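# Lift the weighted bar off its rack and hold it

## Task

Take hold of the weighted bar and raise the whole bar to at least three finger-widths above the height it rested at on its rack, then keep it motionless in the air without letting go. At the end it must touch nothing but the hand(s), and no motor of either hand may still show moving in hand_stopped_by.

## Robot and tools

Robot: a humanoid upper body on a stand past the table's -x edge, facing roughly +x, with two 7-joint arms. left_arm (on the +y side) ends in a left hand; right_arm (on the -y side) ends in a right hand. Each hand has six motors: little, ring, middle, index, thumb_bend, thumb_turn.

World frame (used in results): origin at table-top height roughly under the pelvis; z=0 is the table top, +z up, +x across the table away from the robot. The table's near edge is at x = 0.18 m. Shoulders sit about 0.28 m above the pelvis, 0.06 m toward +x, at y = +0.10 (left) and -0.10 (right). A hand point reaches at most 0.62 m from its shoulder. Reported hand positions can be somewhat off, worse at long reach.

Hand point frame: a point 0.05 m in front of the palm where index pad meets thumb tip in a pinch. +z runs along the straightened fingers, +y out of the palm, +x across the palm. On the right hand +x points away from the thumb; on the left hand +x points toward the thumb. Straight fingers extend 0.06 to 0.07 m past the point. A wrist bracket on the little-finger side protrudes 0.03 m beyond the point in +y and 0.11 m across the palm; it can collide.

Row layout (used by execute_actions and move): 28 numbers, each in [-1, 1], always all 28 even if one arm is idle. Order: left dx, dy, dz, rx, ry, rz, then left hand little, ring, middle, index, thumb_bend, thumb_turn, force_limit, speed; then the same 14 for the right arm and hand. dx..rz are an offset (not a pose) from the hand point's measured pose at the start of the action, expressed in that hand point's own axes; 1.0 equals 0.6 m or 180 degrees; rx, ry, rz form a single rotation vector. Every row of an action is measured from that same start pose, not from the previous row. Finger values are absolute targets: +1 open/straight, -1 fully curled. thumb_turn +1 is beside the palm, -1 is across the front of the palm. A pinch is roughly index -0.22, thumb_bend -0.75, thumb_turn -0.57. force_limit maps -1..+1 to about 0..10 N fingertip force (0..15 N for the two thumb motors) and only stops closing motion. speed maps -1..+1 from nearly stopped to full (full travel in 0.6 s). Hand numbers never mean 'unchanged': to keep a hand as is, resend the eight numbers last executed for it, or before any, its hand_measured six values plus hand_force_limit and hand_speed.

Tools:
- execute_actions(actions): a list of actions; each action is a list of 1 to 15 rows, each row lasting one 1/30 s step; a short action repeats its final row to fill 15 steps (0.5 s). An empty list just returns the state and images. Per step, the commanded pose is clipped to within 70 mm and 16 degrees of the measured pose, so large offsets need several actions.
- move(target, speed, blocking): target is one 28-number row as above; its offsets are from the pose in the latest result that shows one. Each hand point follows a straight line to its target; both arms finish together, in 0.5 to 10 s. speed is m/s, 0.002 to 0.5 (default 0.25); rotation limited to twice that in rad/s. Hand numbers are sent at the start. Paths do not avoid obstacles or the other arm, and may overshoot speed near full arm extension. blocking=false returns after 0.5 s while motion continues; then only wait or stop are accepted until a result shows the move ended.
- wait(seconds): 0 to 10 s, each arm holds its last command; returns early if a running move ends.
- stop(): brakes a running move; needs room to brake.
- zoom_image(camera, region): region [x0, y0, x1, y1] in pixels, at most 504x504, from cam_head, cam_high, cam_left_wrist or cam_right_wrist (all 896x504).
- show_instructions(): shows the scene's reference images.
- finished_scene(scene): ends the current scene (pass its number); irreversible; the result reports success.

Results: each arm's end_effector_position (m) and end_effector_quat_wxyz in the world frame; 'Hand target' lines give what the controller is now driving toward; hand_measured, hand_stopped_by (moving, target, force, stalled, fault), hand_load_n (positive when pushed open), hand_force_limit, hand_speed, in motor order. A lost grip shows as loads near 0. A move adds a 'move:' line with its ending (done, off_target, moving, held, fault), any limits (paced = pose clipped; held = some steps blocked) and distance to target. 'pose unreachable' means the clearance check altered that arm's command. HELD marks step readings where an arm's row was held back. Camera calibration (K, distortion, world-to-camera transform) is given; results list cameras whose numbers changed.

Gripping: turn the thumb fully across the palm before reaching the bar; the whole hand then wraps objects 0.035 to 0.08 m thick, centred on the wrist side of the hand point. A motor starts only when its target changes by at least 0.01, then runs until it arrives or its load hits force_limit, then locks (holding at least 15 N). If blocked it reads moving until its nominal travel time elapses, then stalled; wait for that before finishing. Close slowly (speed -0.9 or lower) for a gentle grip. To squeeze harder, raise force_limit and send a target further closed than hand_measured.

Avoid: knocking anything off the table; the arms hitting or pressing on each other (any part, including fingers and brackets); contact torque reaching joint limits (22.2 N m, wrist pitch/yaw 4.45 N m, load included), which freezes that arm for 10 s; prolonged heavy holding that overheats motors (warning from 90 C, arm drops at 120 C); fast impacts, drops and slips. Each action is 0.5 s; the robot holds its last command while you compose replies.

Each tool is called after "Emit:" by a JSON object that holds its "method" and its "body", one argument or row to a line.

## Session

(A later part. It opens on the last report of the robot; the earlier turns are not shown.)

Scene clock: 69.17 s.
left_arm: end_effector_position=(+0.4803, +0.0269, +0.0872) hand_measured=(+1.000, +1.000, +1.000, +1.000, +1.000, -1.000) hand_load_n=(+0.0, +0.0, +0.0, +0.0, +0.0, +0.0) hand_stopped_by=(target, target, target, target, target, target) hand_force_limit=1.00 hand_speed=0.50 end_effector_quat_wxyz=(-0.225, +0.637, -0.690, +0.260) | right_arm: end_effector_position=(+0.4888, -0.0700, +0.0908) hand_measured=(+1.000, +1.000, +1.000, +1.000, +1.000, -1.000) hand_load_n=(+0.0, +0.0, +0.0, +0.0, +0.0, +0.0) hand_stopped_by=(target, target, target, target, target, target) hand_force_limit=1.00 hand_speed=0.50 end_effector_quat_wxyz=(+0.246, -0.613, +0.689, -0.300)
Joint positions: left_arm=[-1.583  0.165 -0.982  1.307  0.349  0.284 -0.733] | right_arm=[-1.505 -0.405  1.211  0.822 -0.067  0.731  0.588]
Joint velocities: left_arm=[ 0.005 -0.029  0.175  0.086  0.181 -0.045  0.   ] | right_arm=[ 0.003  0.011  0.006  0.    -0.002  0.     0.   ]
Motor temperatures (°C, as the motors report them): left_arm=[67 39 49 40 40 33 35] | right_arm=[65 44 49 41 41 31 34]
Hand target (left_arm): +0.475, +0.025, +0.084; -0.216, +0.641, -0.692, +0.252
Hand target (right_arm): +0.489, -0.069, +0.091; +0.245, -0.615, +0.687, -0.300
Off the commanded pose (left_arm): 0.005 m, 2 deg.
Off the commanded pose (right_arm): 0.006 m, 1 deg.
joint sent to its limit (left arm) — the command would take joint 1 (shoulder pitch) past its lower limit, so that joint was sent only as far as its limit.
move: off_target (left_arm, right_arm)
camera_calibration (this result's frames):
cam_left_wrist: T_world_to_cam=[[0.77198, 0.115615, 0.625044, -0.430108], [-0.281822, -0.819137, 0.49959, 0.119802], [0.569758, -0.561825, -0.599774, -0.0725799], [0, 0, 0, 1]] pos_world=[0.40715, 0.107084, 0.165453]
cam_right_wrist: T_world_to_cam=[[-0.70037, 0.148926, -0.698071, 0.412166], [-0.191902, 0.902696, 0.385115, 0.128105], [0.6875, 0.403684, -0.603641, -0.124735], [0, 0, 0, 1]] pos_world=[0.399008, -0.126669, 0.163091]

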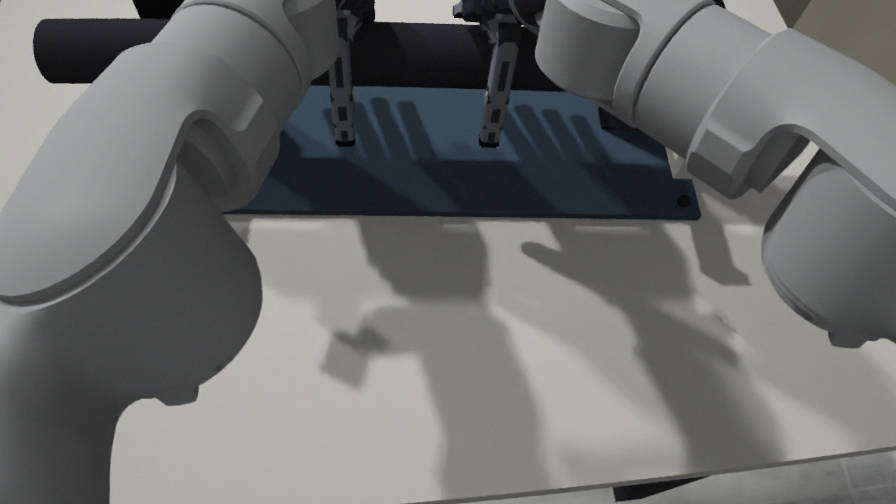

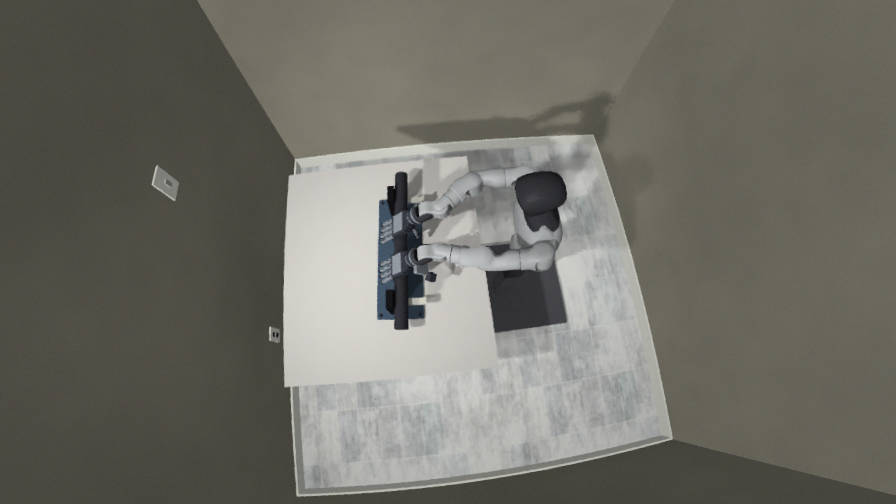

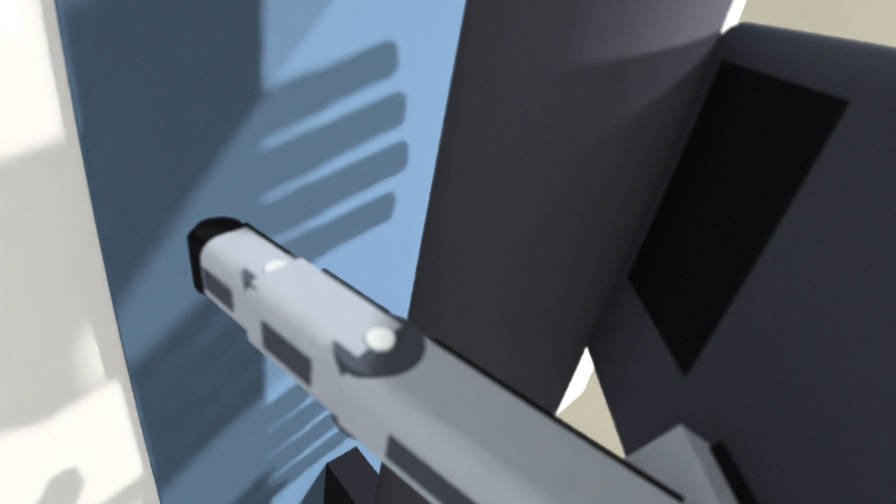

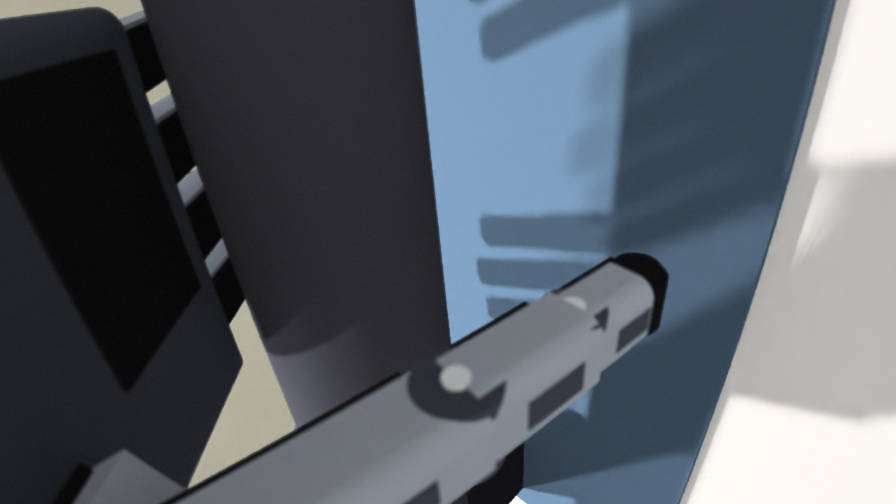

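Close.

Emit:
{"method": "move", "body": {
  "target": [0,0,0,0,0,0,-1,-1,-1,-1,-1,-1,1,0.2,0,0,0,0,0,0,-1,-1,-1,-1,-1,-1,1,0.2],
  "speed": 0.05
}}

Emit:
{"method": "execute_actions", "body": {
  "actions": [
    [[0,0,0,0,0,0,-0.98,-0.98,-0.98,-0.98,-0.98,-1,1,0.2,0,0,0,0,0,0,-0.98,-0.98,-0.98,-0.98,-0.98,-1,1,0.2]]
  ]
}}

Scene clock: 72.00 s.
left_arm: end_effector_position=(+0.4793, +0.0273, +0.0858) hand_measured=(-0.230, -0.236, -0.250, -0.270, +0.236, -1.000) hand_load_n=(+8.0, +8.0, +9.0, +13.0, +19.5, +2.0) hand_stopped_by=(force, force, force, force, force, target) hand_force_limit=1.00 hand_speed=0.20 end_effector_quat_wxyz=(+0.222, -0.636, +0.692, -0.259) | right_arm: end_effector_position=(+0.4919, -0.0694, +0.0947) hand_measured=(-0.160, -0.122, -0.108, -0.106, +0.332, -1.000) hand_load_n=(+12.5, +3.0, +3.0, +9.0, +21.5, +2.5) hand_stopped_by=(force, force, force, force, force, target) hand_force_limit=1.00 hand_speed=0.20 end_effector_quat_wxyz=(+0.252, -0.613, +0.684, -0.305)
Joint positions: left_arm=[-1.579  0.165 -0.969  1.311  0.361  0.273 -0.736] | right_arm=[-1.511 -0.407  1.213  0.821 -0.069  0.724  0.58 ]
Joint velocities: left_arm=[ 0.008  0.     0.    -0.005 -0.002  0.     0.   ] | right_arm=[-0.012  0.    -0.008 -0.003  0.006  0.     0.   ]
Motor temperatures (°C, as the motors report them): left_arm=[70 39 48 40 40 33 35] | right_arm=[66 44 49 41 41 31 33]
Hand target (left_arm): +0.480, +0.027, +0.087; -0.225, +0.637, -0.690, +0.260
Hand target (right_arm): +0.489, -0.070, +0.091; +0.246, -0.613, +0.689, -0.300
Off the commanded pose (left_arm): 0.002 m, 0 deg.
Off the commanded pose (right_arm): 0.005 m, 1 deg.
move: off_target (right_arm)
camera_calibration (this result's frames):
cam_left_wrist: T_world_to_cam=[[0.775747, 0.112607, 0.620916, -0.42983], [-0.283141, -0.817234, 0.501956, 0.121002], [0.563957, -0.565197, -0.602083, -0.0695361], [0, 0, 0, 1]] pos_world=[0.406916, 0.107987, 0.164284]
cam_right_wrist: T_world_to_cam=[[-0.690234, 0.140808, -0.709754, 0.412566], [-0.205349, 0.902436, 0.378736, 0.133873], [0.693836, 0.407163, -0.593977, -0.128611], [0, 0, 0, 1]] pos_world=[0.401493, -0.126538, 0.165725]

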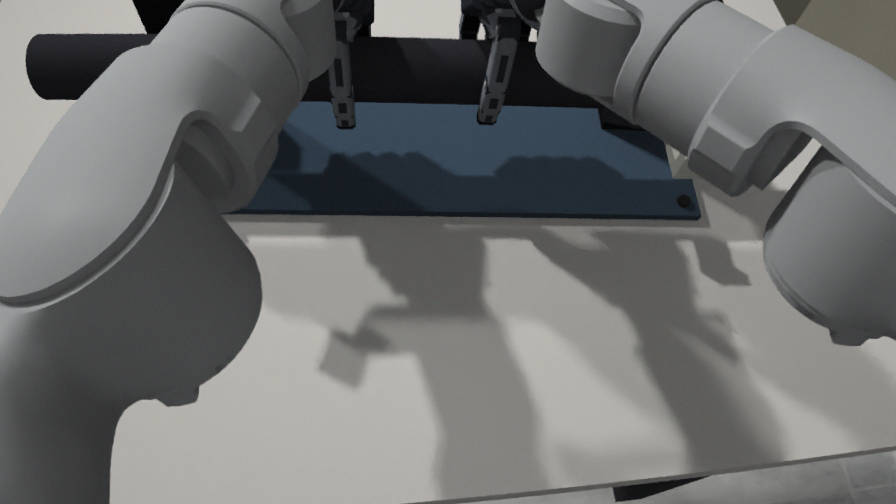

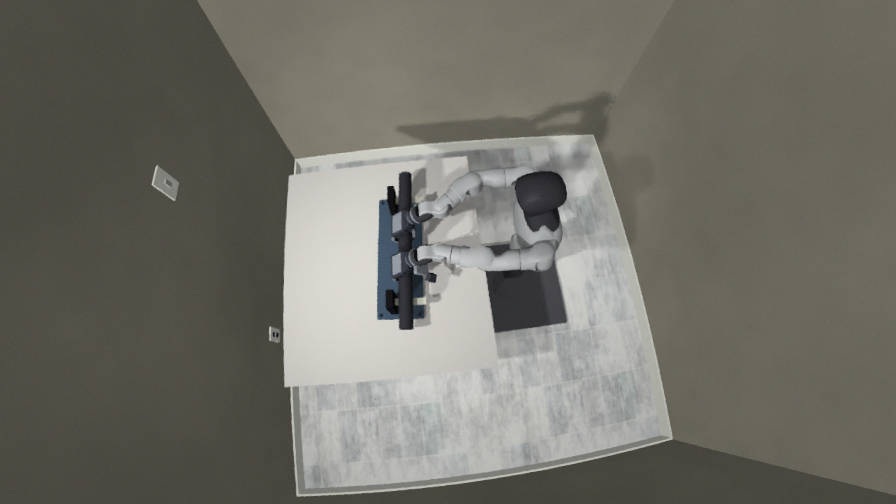

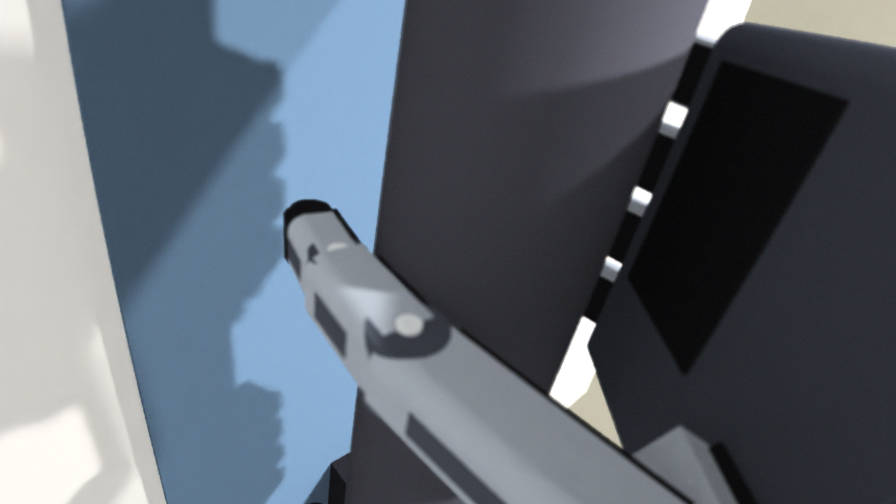

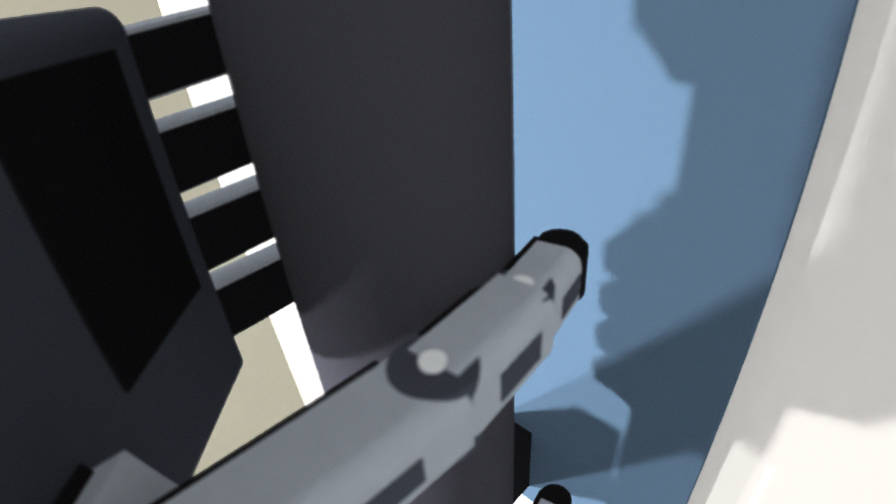

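Scene clock: 72.50 s.
left_arm: end_effector_position=(+0.4789, +0.0274, +0.0856) hand_measured=(-0.250, -0.254, -0.266, -0.270, +0.238, -1.000) hand_load_n=(+10.5, +11.0, +11.5, +8.5, +23.5, +5.0) hand_stopped_by=(force, force, force, force, force, target) hand_force_limit=1.00 hand_speed=0.20 end_effector_quat_wxyz=(+0.221, -0.635, +0.693, -0.259) | right_arm: end_effector_position=(+0.4922, -0.0695, +0.0944) hand_measured=(-0.160, -0.152, -0.138, -0.124, +0.334, -1.000) hand_load_n=(+5.5, +11.5, +11.0, +11.5, +28.0, +3.0) hand_stopped_by=(force, force, force, force, force, target) hand_force_limit=1.00 hand_speed=0.20 end_effector_quat_wxyz=(+0.252, -0.614, +0.682, -0.306)
Joint positions: left_arm=[-1.578  0.168 -0.969  1.311  0.36   0.264 -0.737] | right_arm=[-1.51  -0.408  1.213  0.821 -0.07   0.721  0.576]
Joint velocities: left_arm=[0.011 0.    0.003 0.    0.011 0.    0.   ] | right_arm=[-0.005  0.003  0.002 -0.015 -0.021  0.     0.   ]
Motor temperatures (°C, as the motors report them): left_arm=[70 39 48 40 40 33 35] | right_arm=[66 44 49 41 41 31 33]
Hand target (left_arm): +0.479, +0.027, +0.086; +0.222, -0.636, +0.692, -0.259
Hand target (right_arm): +0.492, -0.069, +0.095; +0.252, -0.613, +0.684, -0.305
Off the commanded pose (left_arm): 0.000 m, 0 deg.
Off the commanded pose (right_arm): 0.000 m, 0 deg.
Step readings (end_effector_position):
0: left_arm (+0.4793, +0.0273, +0.0858) | right_arm (+0.4919, -0.0694, +0.0947)
1: left_arm (+0.4793, +0.0273, +0.0858) | right_arm (+0.4919, -0.0694, +0.0947)
2: left_arm (+0.4793, +0.0274, +0.0858) | right_arm (+0.4920, -0.0694, +0.0947)
4: left_arm (+0.4789, +0.0274, +0.0856) | right_arm (+0.4923, -0.0695, +0.0944)
8: left_arm (+0.4789, +0.0274, +0.0856) | right_arm (+0.4922, -0.0695, +0.0944)
15: end_effector_position above
camera_calibration (this result's frames):
cam_left_wrist: T_world_to_cam=[[0.777233, 0.108916, 0.619715, -0.42996], [-0.286926, -0.815191, 0.503127, 0.122721], [0.559985, -0.568859, -0.602343, -0.0674087], [0, 0, 0, 1]] pos_world=[0.407139, 0.108525, 0.164105]
cam_right_wrist: T_world_to_cam=[[-0.689049, 0.138035, -0.711448, 0.41197], [-0.208771, 0.90227, 0.377256, 0.135947], [0.693993, 0.408478, -0.592891, -0.129056], [0, 0, 0, 1]] pos_world=[0.401813, -0.126811, 0.165292]

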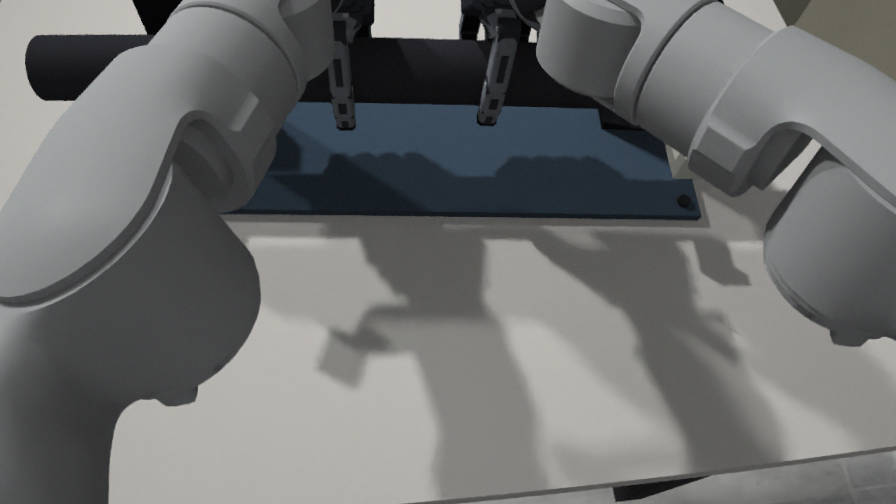

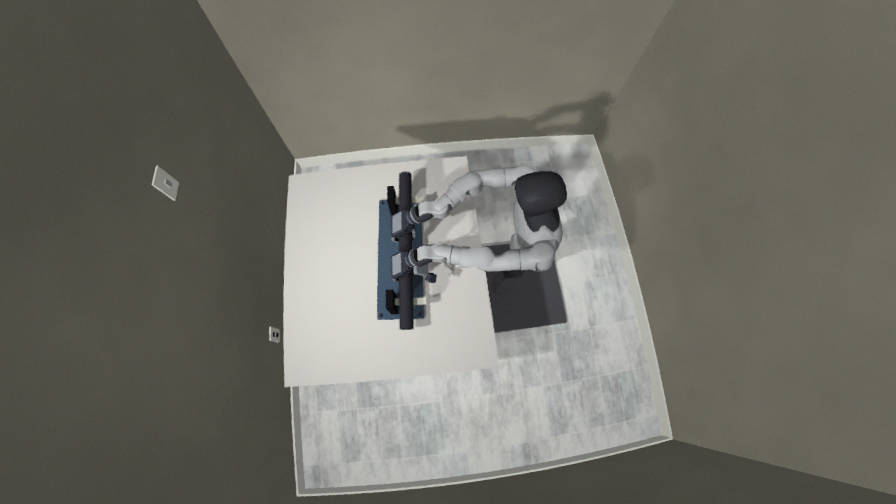

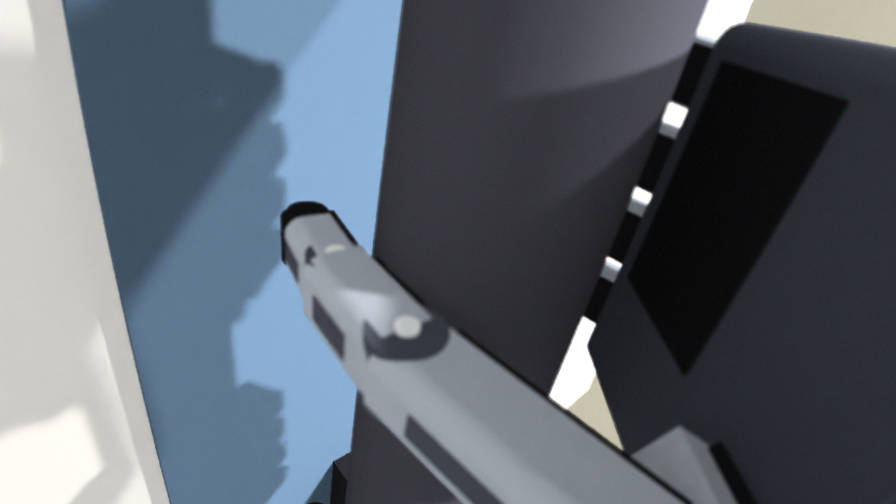

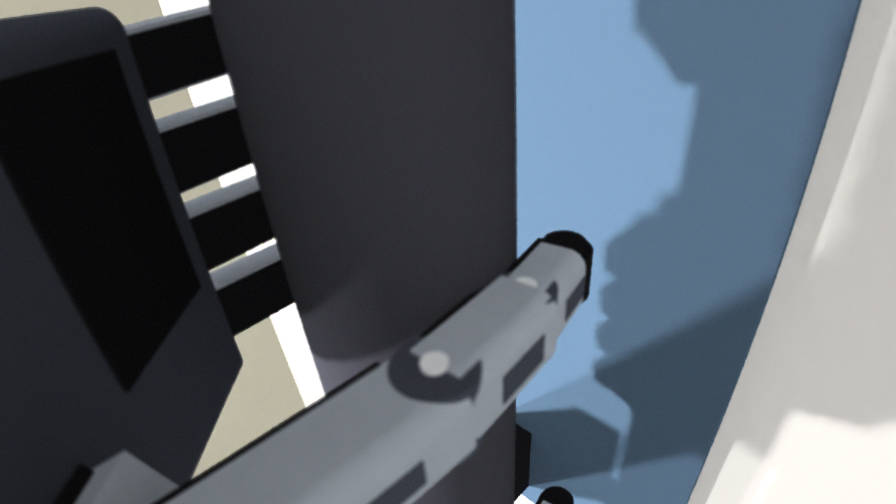

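Emit:
{"method": "move", "body": {
  "target": [0,0,0,0,0,0,0.7,0.7,0.7,0.7,1,-1,1,0.5,0,0,0,0,0,0,0.7,0.7,0.7,0.7,1,-1,1,0.5],
  "speed": 0.05
}}

Emit:
{"method": "move", "body": {
  "target": [0,0.005,0.03,0,0,0,0.7,0.7,0.7,0.7,1,-1,1,0.5,0,0.008,0.035,0,0,0,0.7,0.7,0.7,0.7,1,-1,1,0.5],
  "speed": 0.03
}}

Scene clock: 81.97 s.
left_arm: end_effector_position=(+0.4800, +0.0271, +0.0872) hand_measured=(+0.700, +0.700, +0.700, +0.700, +1.000, -1.000) hand_load_n=(+0.0, +0.0, +0.0, +0.0, +0.0, +0.0) hand_stopped_by=(target, target, target, target, target, target) hand_force_limit=1.00 hand_speed=0.50 end_effector_quat_wxyz=(+0.222, -0.634, +0.693, -0.262) | right_arm: end_effector_position=(+0.4926, -0.0695, +0.0954) hand_measured=(+0.700, +0.700, +0.700, +0.700, +1.000, -1.000) hand_load_n=(+0.0, +0.0, +0.0, +0.0, +0.0, +0.0) hand_stopped_by=(target, target, target, target, target, target) hand_force_limit=1.00 hand_speed=0.50 end_effector_quat_wxyz=(+0.253, -0.613, +0.683, -0.306)
Joint positions: left_arm=[-1.581  0.169 -0.969  1.311  0.36   0.262 -0.735] | right_arm=[-1.512 -0.409  1.213  0.819 -0.068  0.722  0.577]
Joint velocities: left_arm=[-0.014 -0.018 -0.003 -0.008  0.006  0.     0.   ] | right_arm=[-0.009 -0.003  0.     0.     0.002  0.     0.   ]
Motor temperatures (°C, as the motors report them): left_arm=[76 39 48 40 40 33 34] | right_arm=[69 44 49 41 41 31 33]
Hand target (left_arm): +0.479, +0.027, +0.086; +0.221, -0.635, +0.693, -0.259
Hand target (right_arm): +0.492, -0.070, +0.094; +0.252, -0.614, +0.682, -0.306
Off the commanded pose (left_arm): 0.002 m, 0 deg.
Off the commanded pose (right_arm): 0.001 m, 0 deg.
move: done
camera_calibration (this result's frames):
cam_left_wrist: T_world_to_cam=[[0.774289, 0.108046, 0.62354, -0.430627], [-0.29116, -0.814013, 0.502602, 0.123982], [0.561874, -0.570709, -0.598823, -0.0684091], [0, 0, 0, 1]] pos_world=[0.407966, 0.108409, 0.165235]
cam_right_wrist: T_world_to_cam=[[-0.687922, 0.140313, -0.712092, 0.412584], [-0.207971, 0.901883, 0.378623, 0.135093], [0.69535, 0.408557, -0.591244, -0.129527], [0, 0, 0, 1]] pos_world=[0.401988, -0.12681, 0.166066]

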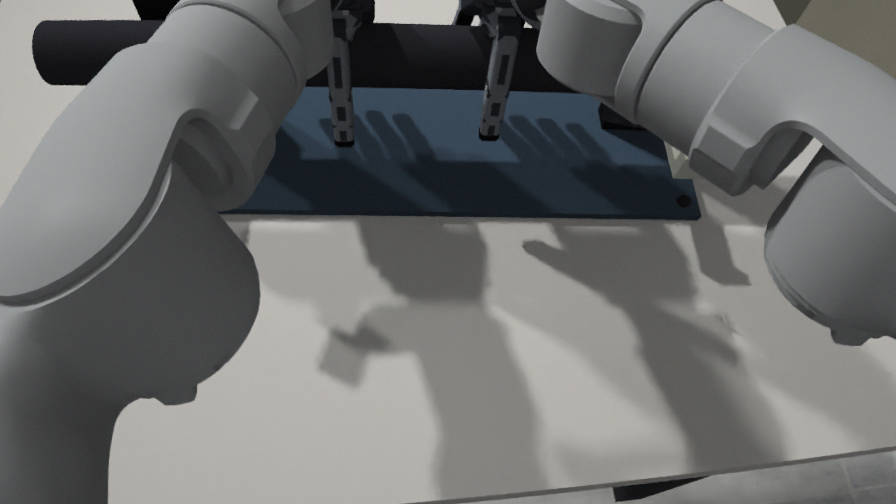

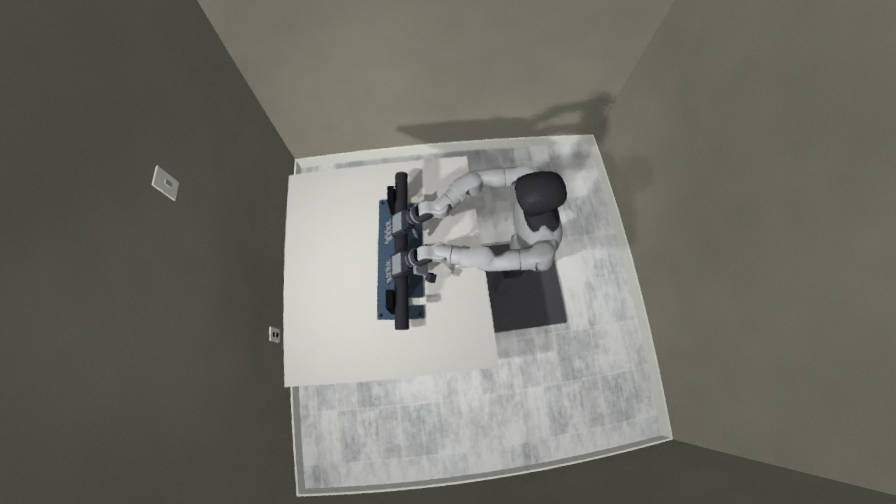

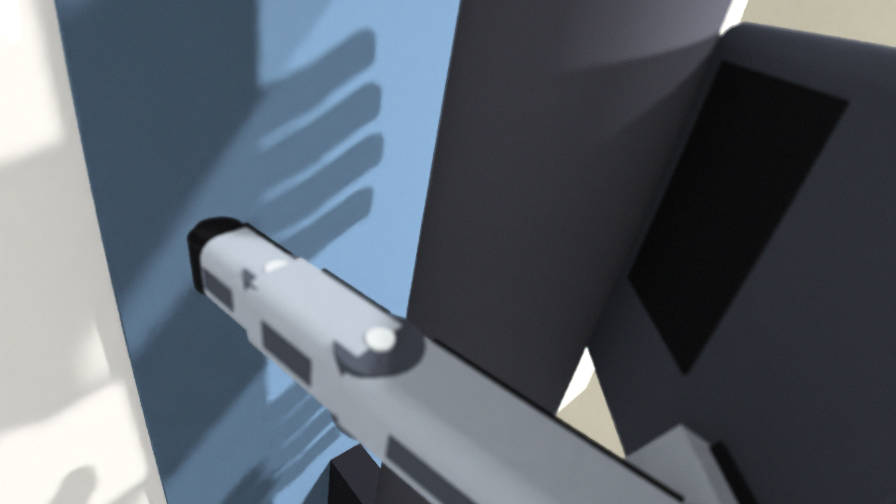

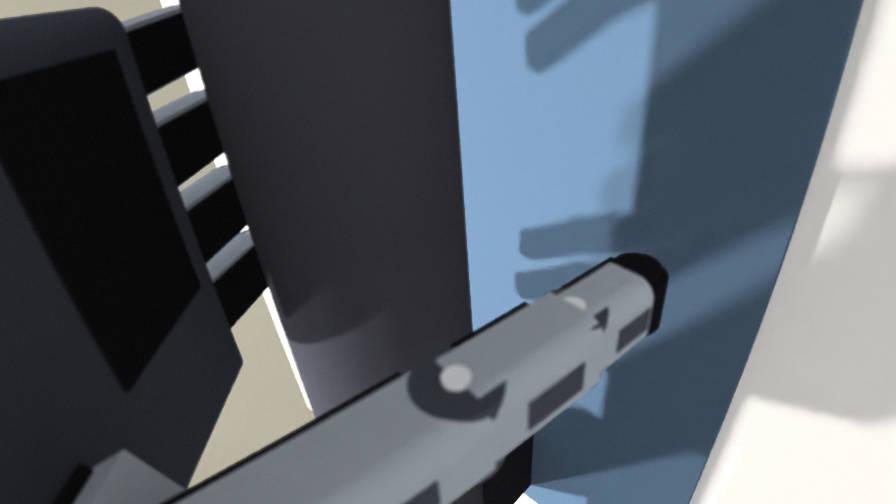

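Scene clock: 83.13 s.
left_arm: end_effector_position=(+0.4904, +0.0266, +0.0731) hand_measured=(+0.700, +0.700, +0.700, +0.700, +1.000, -1.000) hand_load_n=(+0.0, +0.0, +0.0, +0.0, +0.0, +0.0) hand_stopped_by=(target, target, target, target, target, target) hand_force_limit=1.00 hand_speed=0.50 end_effector_quat_wxyz=(-0.243, +0.629, -0.680, +0.289) | right_arm: end_effector_position=(+0.5019, -0.0726, +0.0765) hand_measured=(+0.700, +0.700, +0.700, +0.700, +1.000, -1.000) hand_load_n=(+0.0, +0.0, +0.0, +0.0, +0.0, +0.0) hand_stopped_by=(target, target, target, target, target, target) hand_force_limit=1.00 hand_speed=0.50 end_effector_quat_wxyz=(+0.249, -0.616, +0.681, -0.308)
Joint positions: left_arm=[-1.555  0.118 -0.953  1.43   0.36   0.197 -0.582] | right_arm=[-1.528 -0.246  1.212  1.224 -0.068  0.479  0.524]
Joint velocities: left_arm=[-0.003  0.     0.009 -0.009 -0.005  0.     0.   ] | right_arm=[-0.008  0.017  0.008  0.031  0.014 -0.019  0.   ]
Motor temperatures (°C, as the motors report them): left_arm=[76 39 48 40 40 33 34] | right_arm=[70 44 49 41 41 31 33]
Hand target (left_arm): +0.489, +0.026, +0.071; -0.241, +0.629, -0.680, +0.289
Hand target (right_arm): +0.502, -0.071, +0.077; +0.250, -0.616, +0.682, -0.306
Off the commanded pose (left_arm): 0.002 m, 4 deg.
Off the commanded pose (right_arm): 0.003 m, 1 deg.
move: off_target (left_arm)
camera_calibration (this result's frames):
cam_left_wrist: T_world_to_cam=[[0.725869, 0.1259, 0.676212, -0.410442], [-0.319884, -0.808533, 0.493911, 0.148351], [0.608924, -0.574825, -0.546616, -0.109727], [0, 0, 0, 1]] pos_world=[0.412198, 0.108548, 0.144295]
cam_right_wrist: T_world_to_cam=[[-0.691397, 0.132209, -0.710275, 0.406958], [-0.207578, 0.90531, 0.370574, 0.147624], [0.692012, 0.403651, -0.598485, -0.144039], [0, 0, 0, 1]] pos_world=[0.41169, -0.129308, 0.148141]

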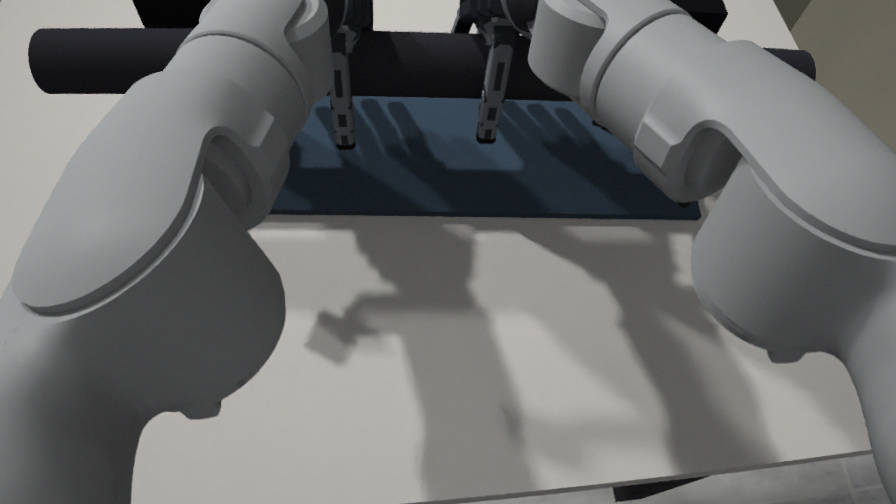

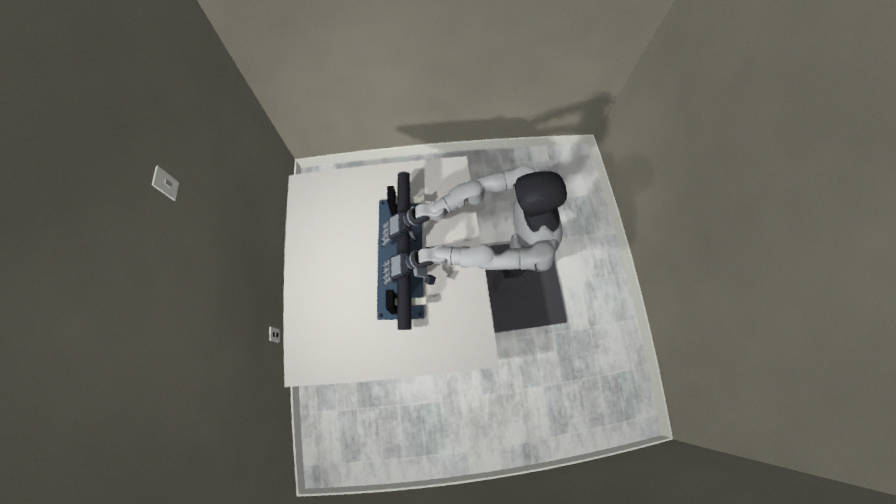

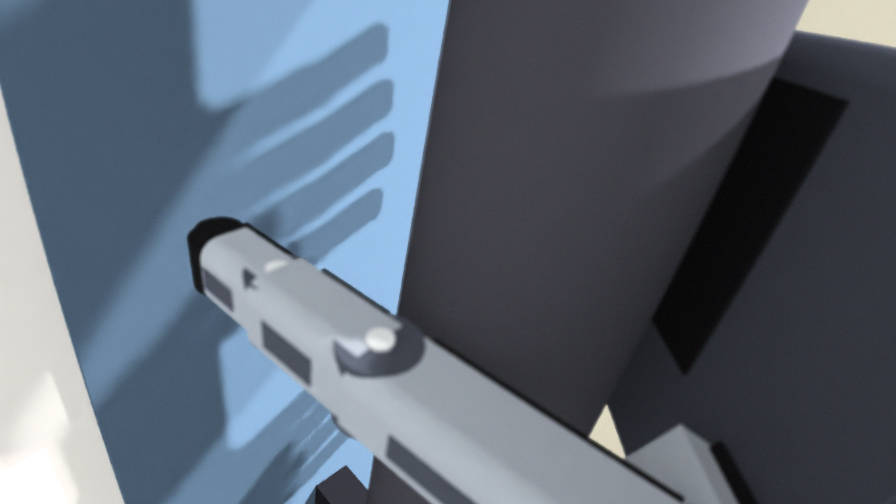

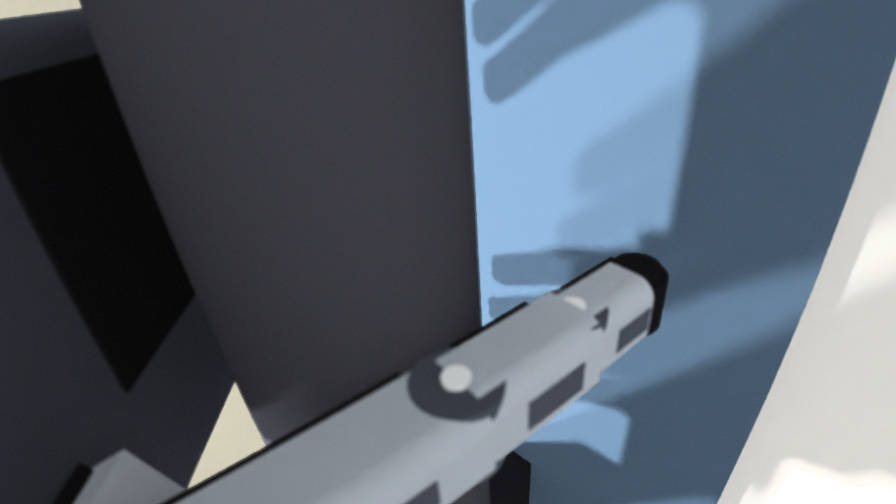

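Now deep in both palms. Close, re-squeeze.

Emit:
{"method": "execute_actions", "body": {
  "actions": [
    [[0,0,0,0,0,0,-1,-1,-1,-1,1,-1,1,0.2,0,0,0,0,0,0,-1,-1,-1,-1,1,-1,1,0.2]],
    [[0,0,0,0,0,0,-1,-1,-1,-1,-1,-1,1,0.2,0,0,0,0,0,0,-1,-1,-1,-1,-1,-1,1,0.2]],
    [[0,0,0,0,0,0,-1,-1,-1,-1,-1,-1,1,0.2,0,0,0,0,0,0,-1,-1,-1,-1,-1,-1,1,0.2]],
    [[0,0,0,0,0,0,-1,-1,-1,-1,-1,-1,1,0.2,0,0,0,0,0,0,-1,-1,-1,-1,-1,-1,1,0.2]],
    [[0,0,0,0,0,0,-0.98,-0.98,-0.98,-0.98,-0.98,-1,1,0.2,0,0,0,0,0,0,-0.98,-0.98,-0.98,-0.98,-0.98,-1,1,0.2]]
  ]
}}

Scene clock: 88.40 s.
left_arm: end_effector_position=(+0.4894, +0.0275, +0.0700) hand_measured=(-0.582, -0.576, -0.578, -0.582, +0.632, -1.000) hand_load_n=(+11.5, +12.5, +13.5, +14.0, +15.5, +6.0) hand_stopped_by=(force, force, force, force, force, target) hand_force_limit=1.00 hand_speed=0.20 end_effector_quat_wxyz=(+0.241, -0.624, +0.684, -0.291) | right_arm: end_effector_position=(+0.5001, -0.0715, +0.0751) hand_measured=(-0.494, -0.468, -0.452, -0.438, +0.812, -1.000) hand_load_n=(+11.0, +12.0, +11.5, +12.0, +15.5, +4.5) hand_stopped_by=(force, force, force, force, force, target) hand_force_limit=1.00 hand_speed=0.20 end_effector_quat_wxyz=(+0.249, -0.622, +0.679, -0.300)
Joint positions: left_arm=[-1.546  0.124 -0.954  1.43   0.363  0.174 -0.576] | right_arm=[-1.525 -0.252  1.212  1.225 -0.067  0.455  0.534]
Joint velocities: left_arm=[-0.002  0.003 -0.017  0.008 -0.002  0.     0.   ] | right_arm=[-0.015 -0.018  0.     0.005 -0.002  0.     0.   ]
Motor temperatures (°C, as the motors report them): left_arm=[78 39 48 40 40 33 34] | right_arm=[71 44 48 41 41 31 33]
Hand target (left_arm): +0.490, +0.027, +0.070; +0.241, -0.624, +0.684, -0.291
Hand target (right_arm): +0.500, -0.072, +0.075; +0.249, -0.622, +0.679, -0.301
Off the commanded pose (left_arm): 0.000 m, 0 deg.
Off the commanded pose (right_arm): 0.000 m, 0 deg.
Step readings (end_effector_position; steps 1 to 15: 1st action; 16 to 30: 2nd action; 31 to 45: 3rd action; 46 to 60: 4th action; 61 to 75: 5th action):
0: left_arm (+0.4904, +0.0266, +0.0731) | right_arm (+0.5019, -0.0726, +0.0765)
1: left_arm (+0.4904, +0.0266, +0.0731) | right_arm (+0.5019, -0.0726, +0.0765)
2: left_arm (+0.4904, +0.0266, +0.0731) | right_arm (+0.5019, -0.0726, +0.0765)
4: left_arm (+0.4905, +0.0266, +0.0731) | right_arm (+0.5019, -0.0726, +0.0764)
8: left_arm (+0.4905, +0.0266, +0.0731) | right_arm (+0.5019, -0.0726, +0.0764)
15: left_arm (+0.4905, +0.0266, +0.0731) | right_arm (+0.5019, -0.0726, +0.0764)
16: left_arm (+0.4905, +0.0266, +0.0731) | right_arm (+0.5019, -0.0726, +0.0764)
17: left_arm (+0.4905, +0.0266, +0.0731) | right_arm (+0.5019, -0.0726, +0.0764)
19: left_arm (+0.4905, +0.0266, +0.0732) | right_arm (+0.5018, -0.0726, +0.0763)
23: left_arm (+0.4901, +0.0275, +0.0700) | right_arm (+0.5003, -0.0716, +0.0753)
30: left_arm (+0.4896, +0.0275, +0.0700) | right_arm (+0.5003, -0.0716, +0.0753)
31: left_arm (+0.4896, +0.0275, +0.0700) | right_arm (+0.5003, -0.0716, +0.0753)
32: left_arm (+0.4896, +0.0275, +0.0700) | right_arm (+0.5003, -0.0716, +0.0753)
34: left_arm (+0.4896, +0.0275, +0.0700) | right_arm (+0.5002, -0.0716, +0.0752)
38: left_arm (+0.4896, +0.0275, +0.0700) | right_arm (+0.5002, -0.0716, +0.0752)
45: left_arm (+0.4896, +0.0275, +0.0700) | right_arm (+0.5002, -0.0716, +0.0752)
46: left_arm (+0.4896, +0.0275, +0.0700) | right_arm (+0.5002, -0.0716, +0.0752)
47: left_arm (+0.4896, +0.0275, +0.0700) | right_arm (+0.5002, -0.0716, +0.0752)
49: left_arm (+0.4895, +0.0275, +0.0700) | right_arm (+0.5001, -0.0715, +0.0752)
53: left_arm (+0.4895, +0.0275, +0.0700) | right_arm (+0.5001, -0.0715, +0.0752)
60: left_arm (+0.4895, +0.0275, +0.0700) | right_arm (+0.5001, -0.0715, +0.0752)
61: left_arm (+0.4895, +0.0275, +0.0700) | right_arm (+0.5001, -0.0715, +0.0752)
62: left_arm (+0.4895, +0.0275, +0.0700) | right_arm (+0.5001, -0.0715, +0.0752)
64: left_arm (+0.4894, +0.0275, +0.0700) | right_arm (+0.5001, -0.0715, +0.0751)
68: left_arm (+0.4894, +0.0275, +0.0700) | right_arm (+0.5001, -0.0715, +0.0751)
75: end_effector_position above
camera_calibration (this result's frames):
cam_left_wrist: T_world_to_cam=[[0.728171, 0.115061, 0.675668, -0.40858], [-0.331153, -0.804047, 0.493808, 0.155602], [0.600087, -0.583326, -0.547382, -0.1057], [0, 0, 0, 1]] pos_world=[0.412474, 0.110465, 0.141369]
cam_right_wrist: T_world_to_cam=[[-0.701152, 0.125671, -0.701849, 0.408399], [-0.217463, 0.899755, 0.378354, 0.150744], [0.67904, 0.41791, -0.603536, -0.136205], [0, 0, 0, 1]] pos_world=[0.41162, -0.130035, 0.147395]

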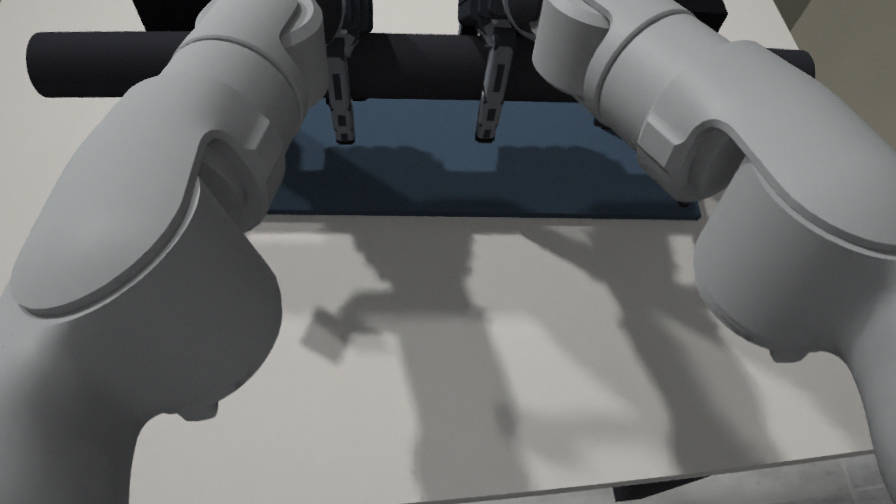

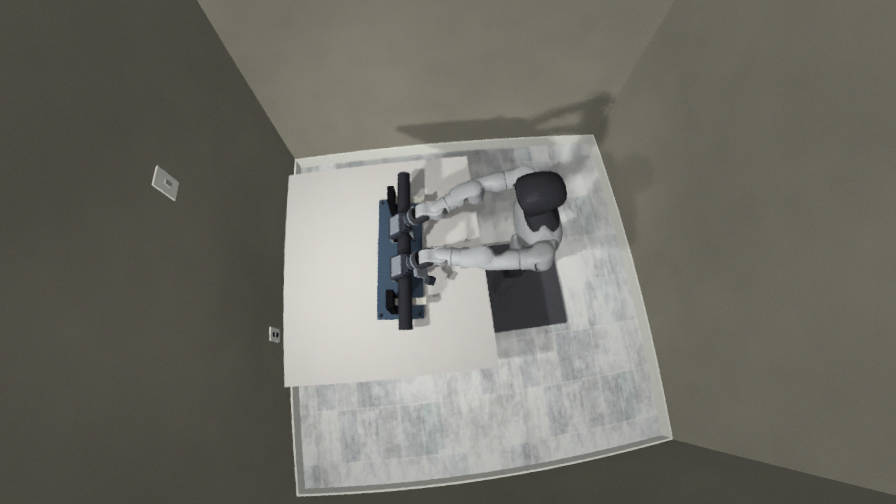

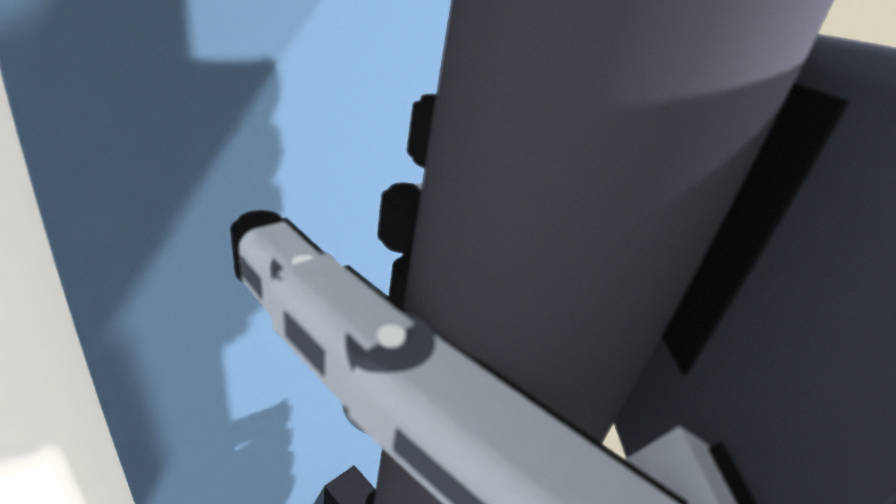

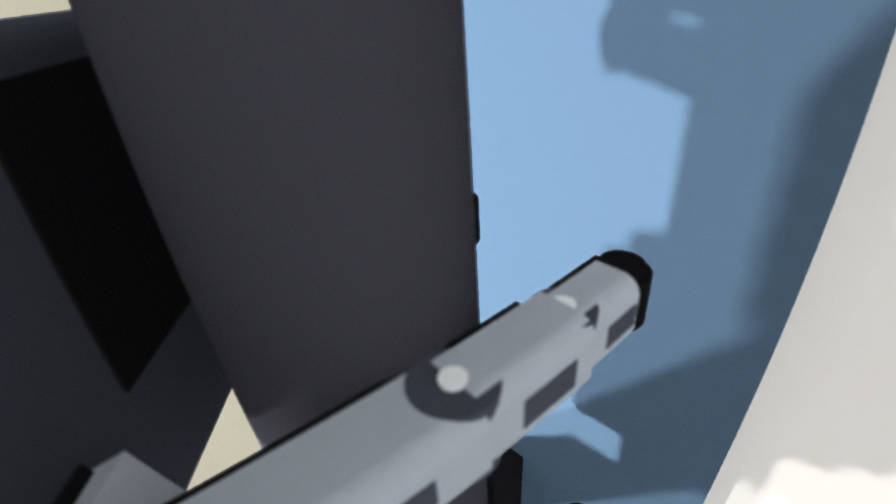

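Emit:
{"method": "move", "body": {
  "target": [0.013,-0.069,-0.165,0,0,0,-0.98,-0.98,-0.98,-0.98,-0.98,-1,1,0.2,0.013,-0.073,-0.163,0,0,0,-0.98,-0.98,-0.98,-0.98,-0.98,-1,1,0.2],
  "speed": 0.05
}}

Scene clock: 96.17 s.
left_arm: end_effector_position=(+0.4481, +0.0292, +0.1719) hand_measured=(-0.582, -0.576, -0.578, -0.582, +0.632, -1.000) hand_load_n=(+9.5, +10.5, +11.0, +12.0, +15.5, +8.0) hand_stopped_by=(force, force, force, force, force, target) hand_force_limit=1.00 hand_speed=0.20 end_effector_quat_wxyz=(-0.241, +0.633, -0.677, +0.289) | right_arm: end_effector_position=(+0.4660, -0.0676, +0.1763) hand_measured=(-0.494, -0.468, -0.452, -0.436, +0.812, -1.000) hand_load_n=(+1.5, +5.0, +10.0, +15.5, +12.5, +3.5) hand_stopped_by=(force, force, force, force, force, target) hand_force_limit=1.00 hand_speed=0.20 end_effector_quat_wxyz=(+0.266, -0.615, +0.685, -0.287)
Joint positions: left_arm=[-1.557  0.547 -1.     0.32   0.411  0.856 -1.07 ] | right_arm=[-1.565 -0.637  1.047  0.336 -0.296  0.96   0.961]
Joint velocities: left_arm=[ 0.    -0.003  0.009 -0.003  0.005  0.004  0.   ] | right_arm=[-0.009 -0.003 -0.02   0.005  0.006  0.     0.002]
Motor temperatures (°C, as the motors report them): left_arm=[81 39 48 40 40 33 34] | right_arm=[79 44 49 41 41 31 35]
Hand target (left_arm): +0.448, +0.027, +0.172; -0.248, +0.620, -0.686, +0.290
Hand target (right_arm): +0.467, -0.074, +0.176; +0.259, -0.612, +0.687, -0.294
Off the commanded pose (left_arm): 0.003 m, 1 deg.
Off the commanded pose (right_arm): 0.007 m, 3 deg.
joint sent to its limit (right arm) — the command would take joint 1 (shoulder pitch) past its lower limit, so that joint was sent only as far as its limit.
move: off_target (right_arm)
camera_calibration (this result's frames):
cam_left_wrist: T_world_to_cam=[[0.727892, 0.13659, 0.67195, -0.447404], [-0.310268, -0.808289, 0.500403, 0.0826198], [0.611479, -0.572724, -0.545967, -0.02982], [0, 0, 0, 1]] pos_world=[0.369531, 0.110813, 0.243009]
cam_right_wrist: T_world_to_cam=[[-0.696637, 0.158749, -0.69964, 0.454747], [-0.219105, 0.88154, 0.418186, 0.0940243], [0.683148, 0.444618, -0.579331, -0.0579373], [0, 0, 0, 1]] pos_world=[0.376974, -0.129317, 0.245275]

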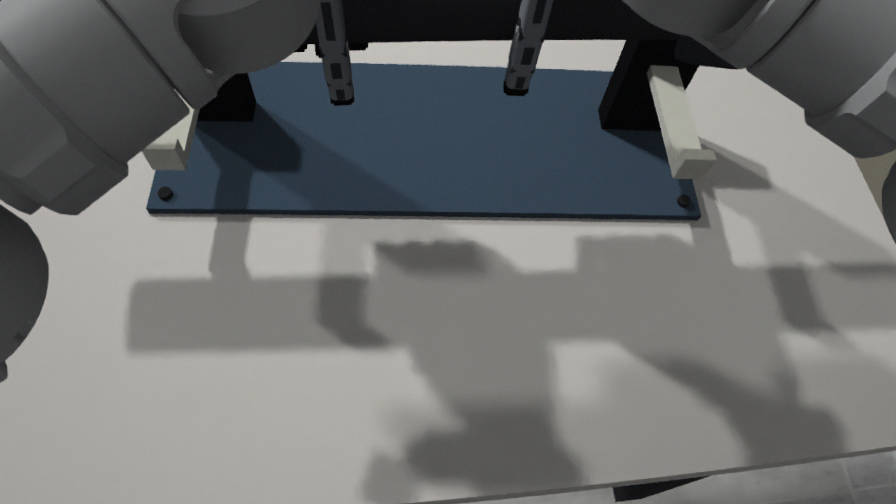

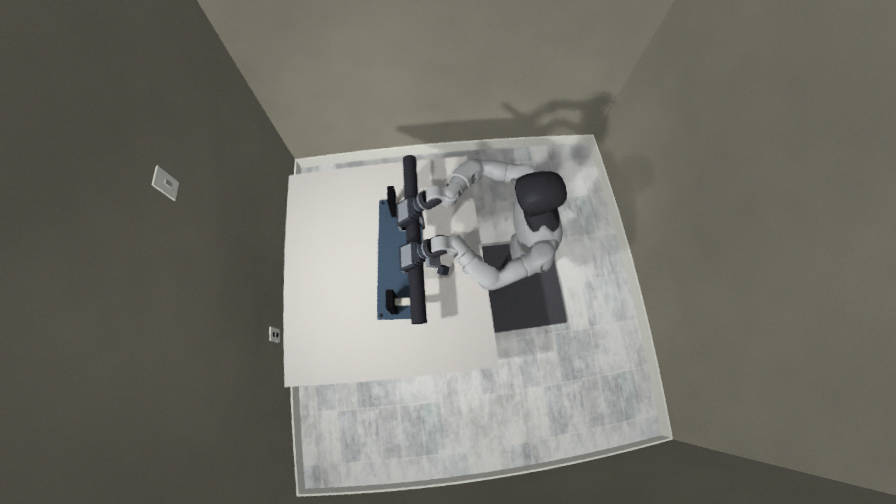

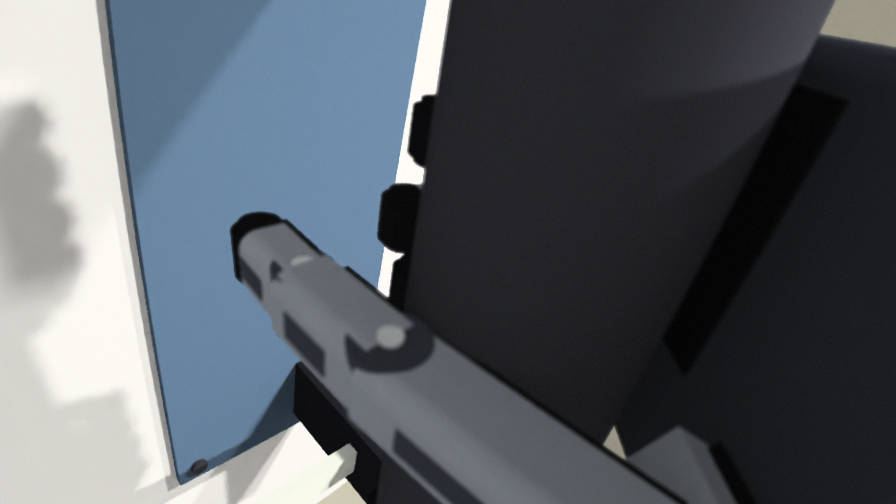

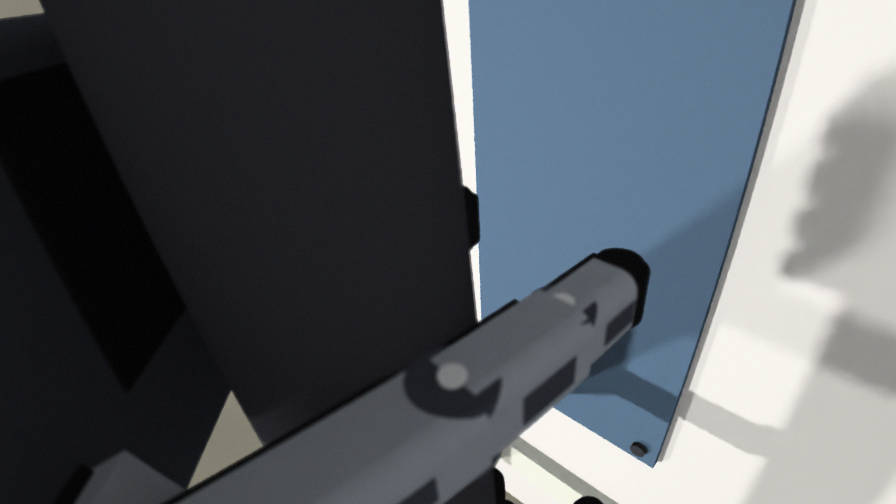

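Emit:
{"method": "finished_scene", "body": {
  "scene": 2
}}

The scene is finished: the task was done.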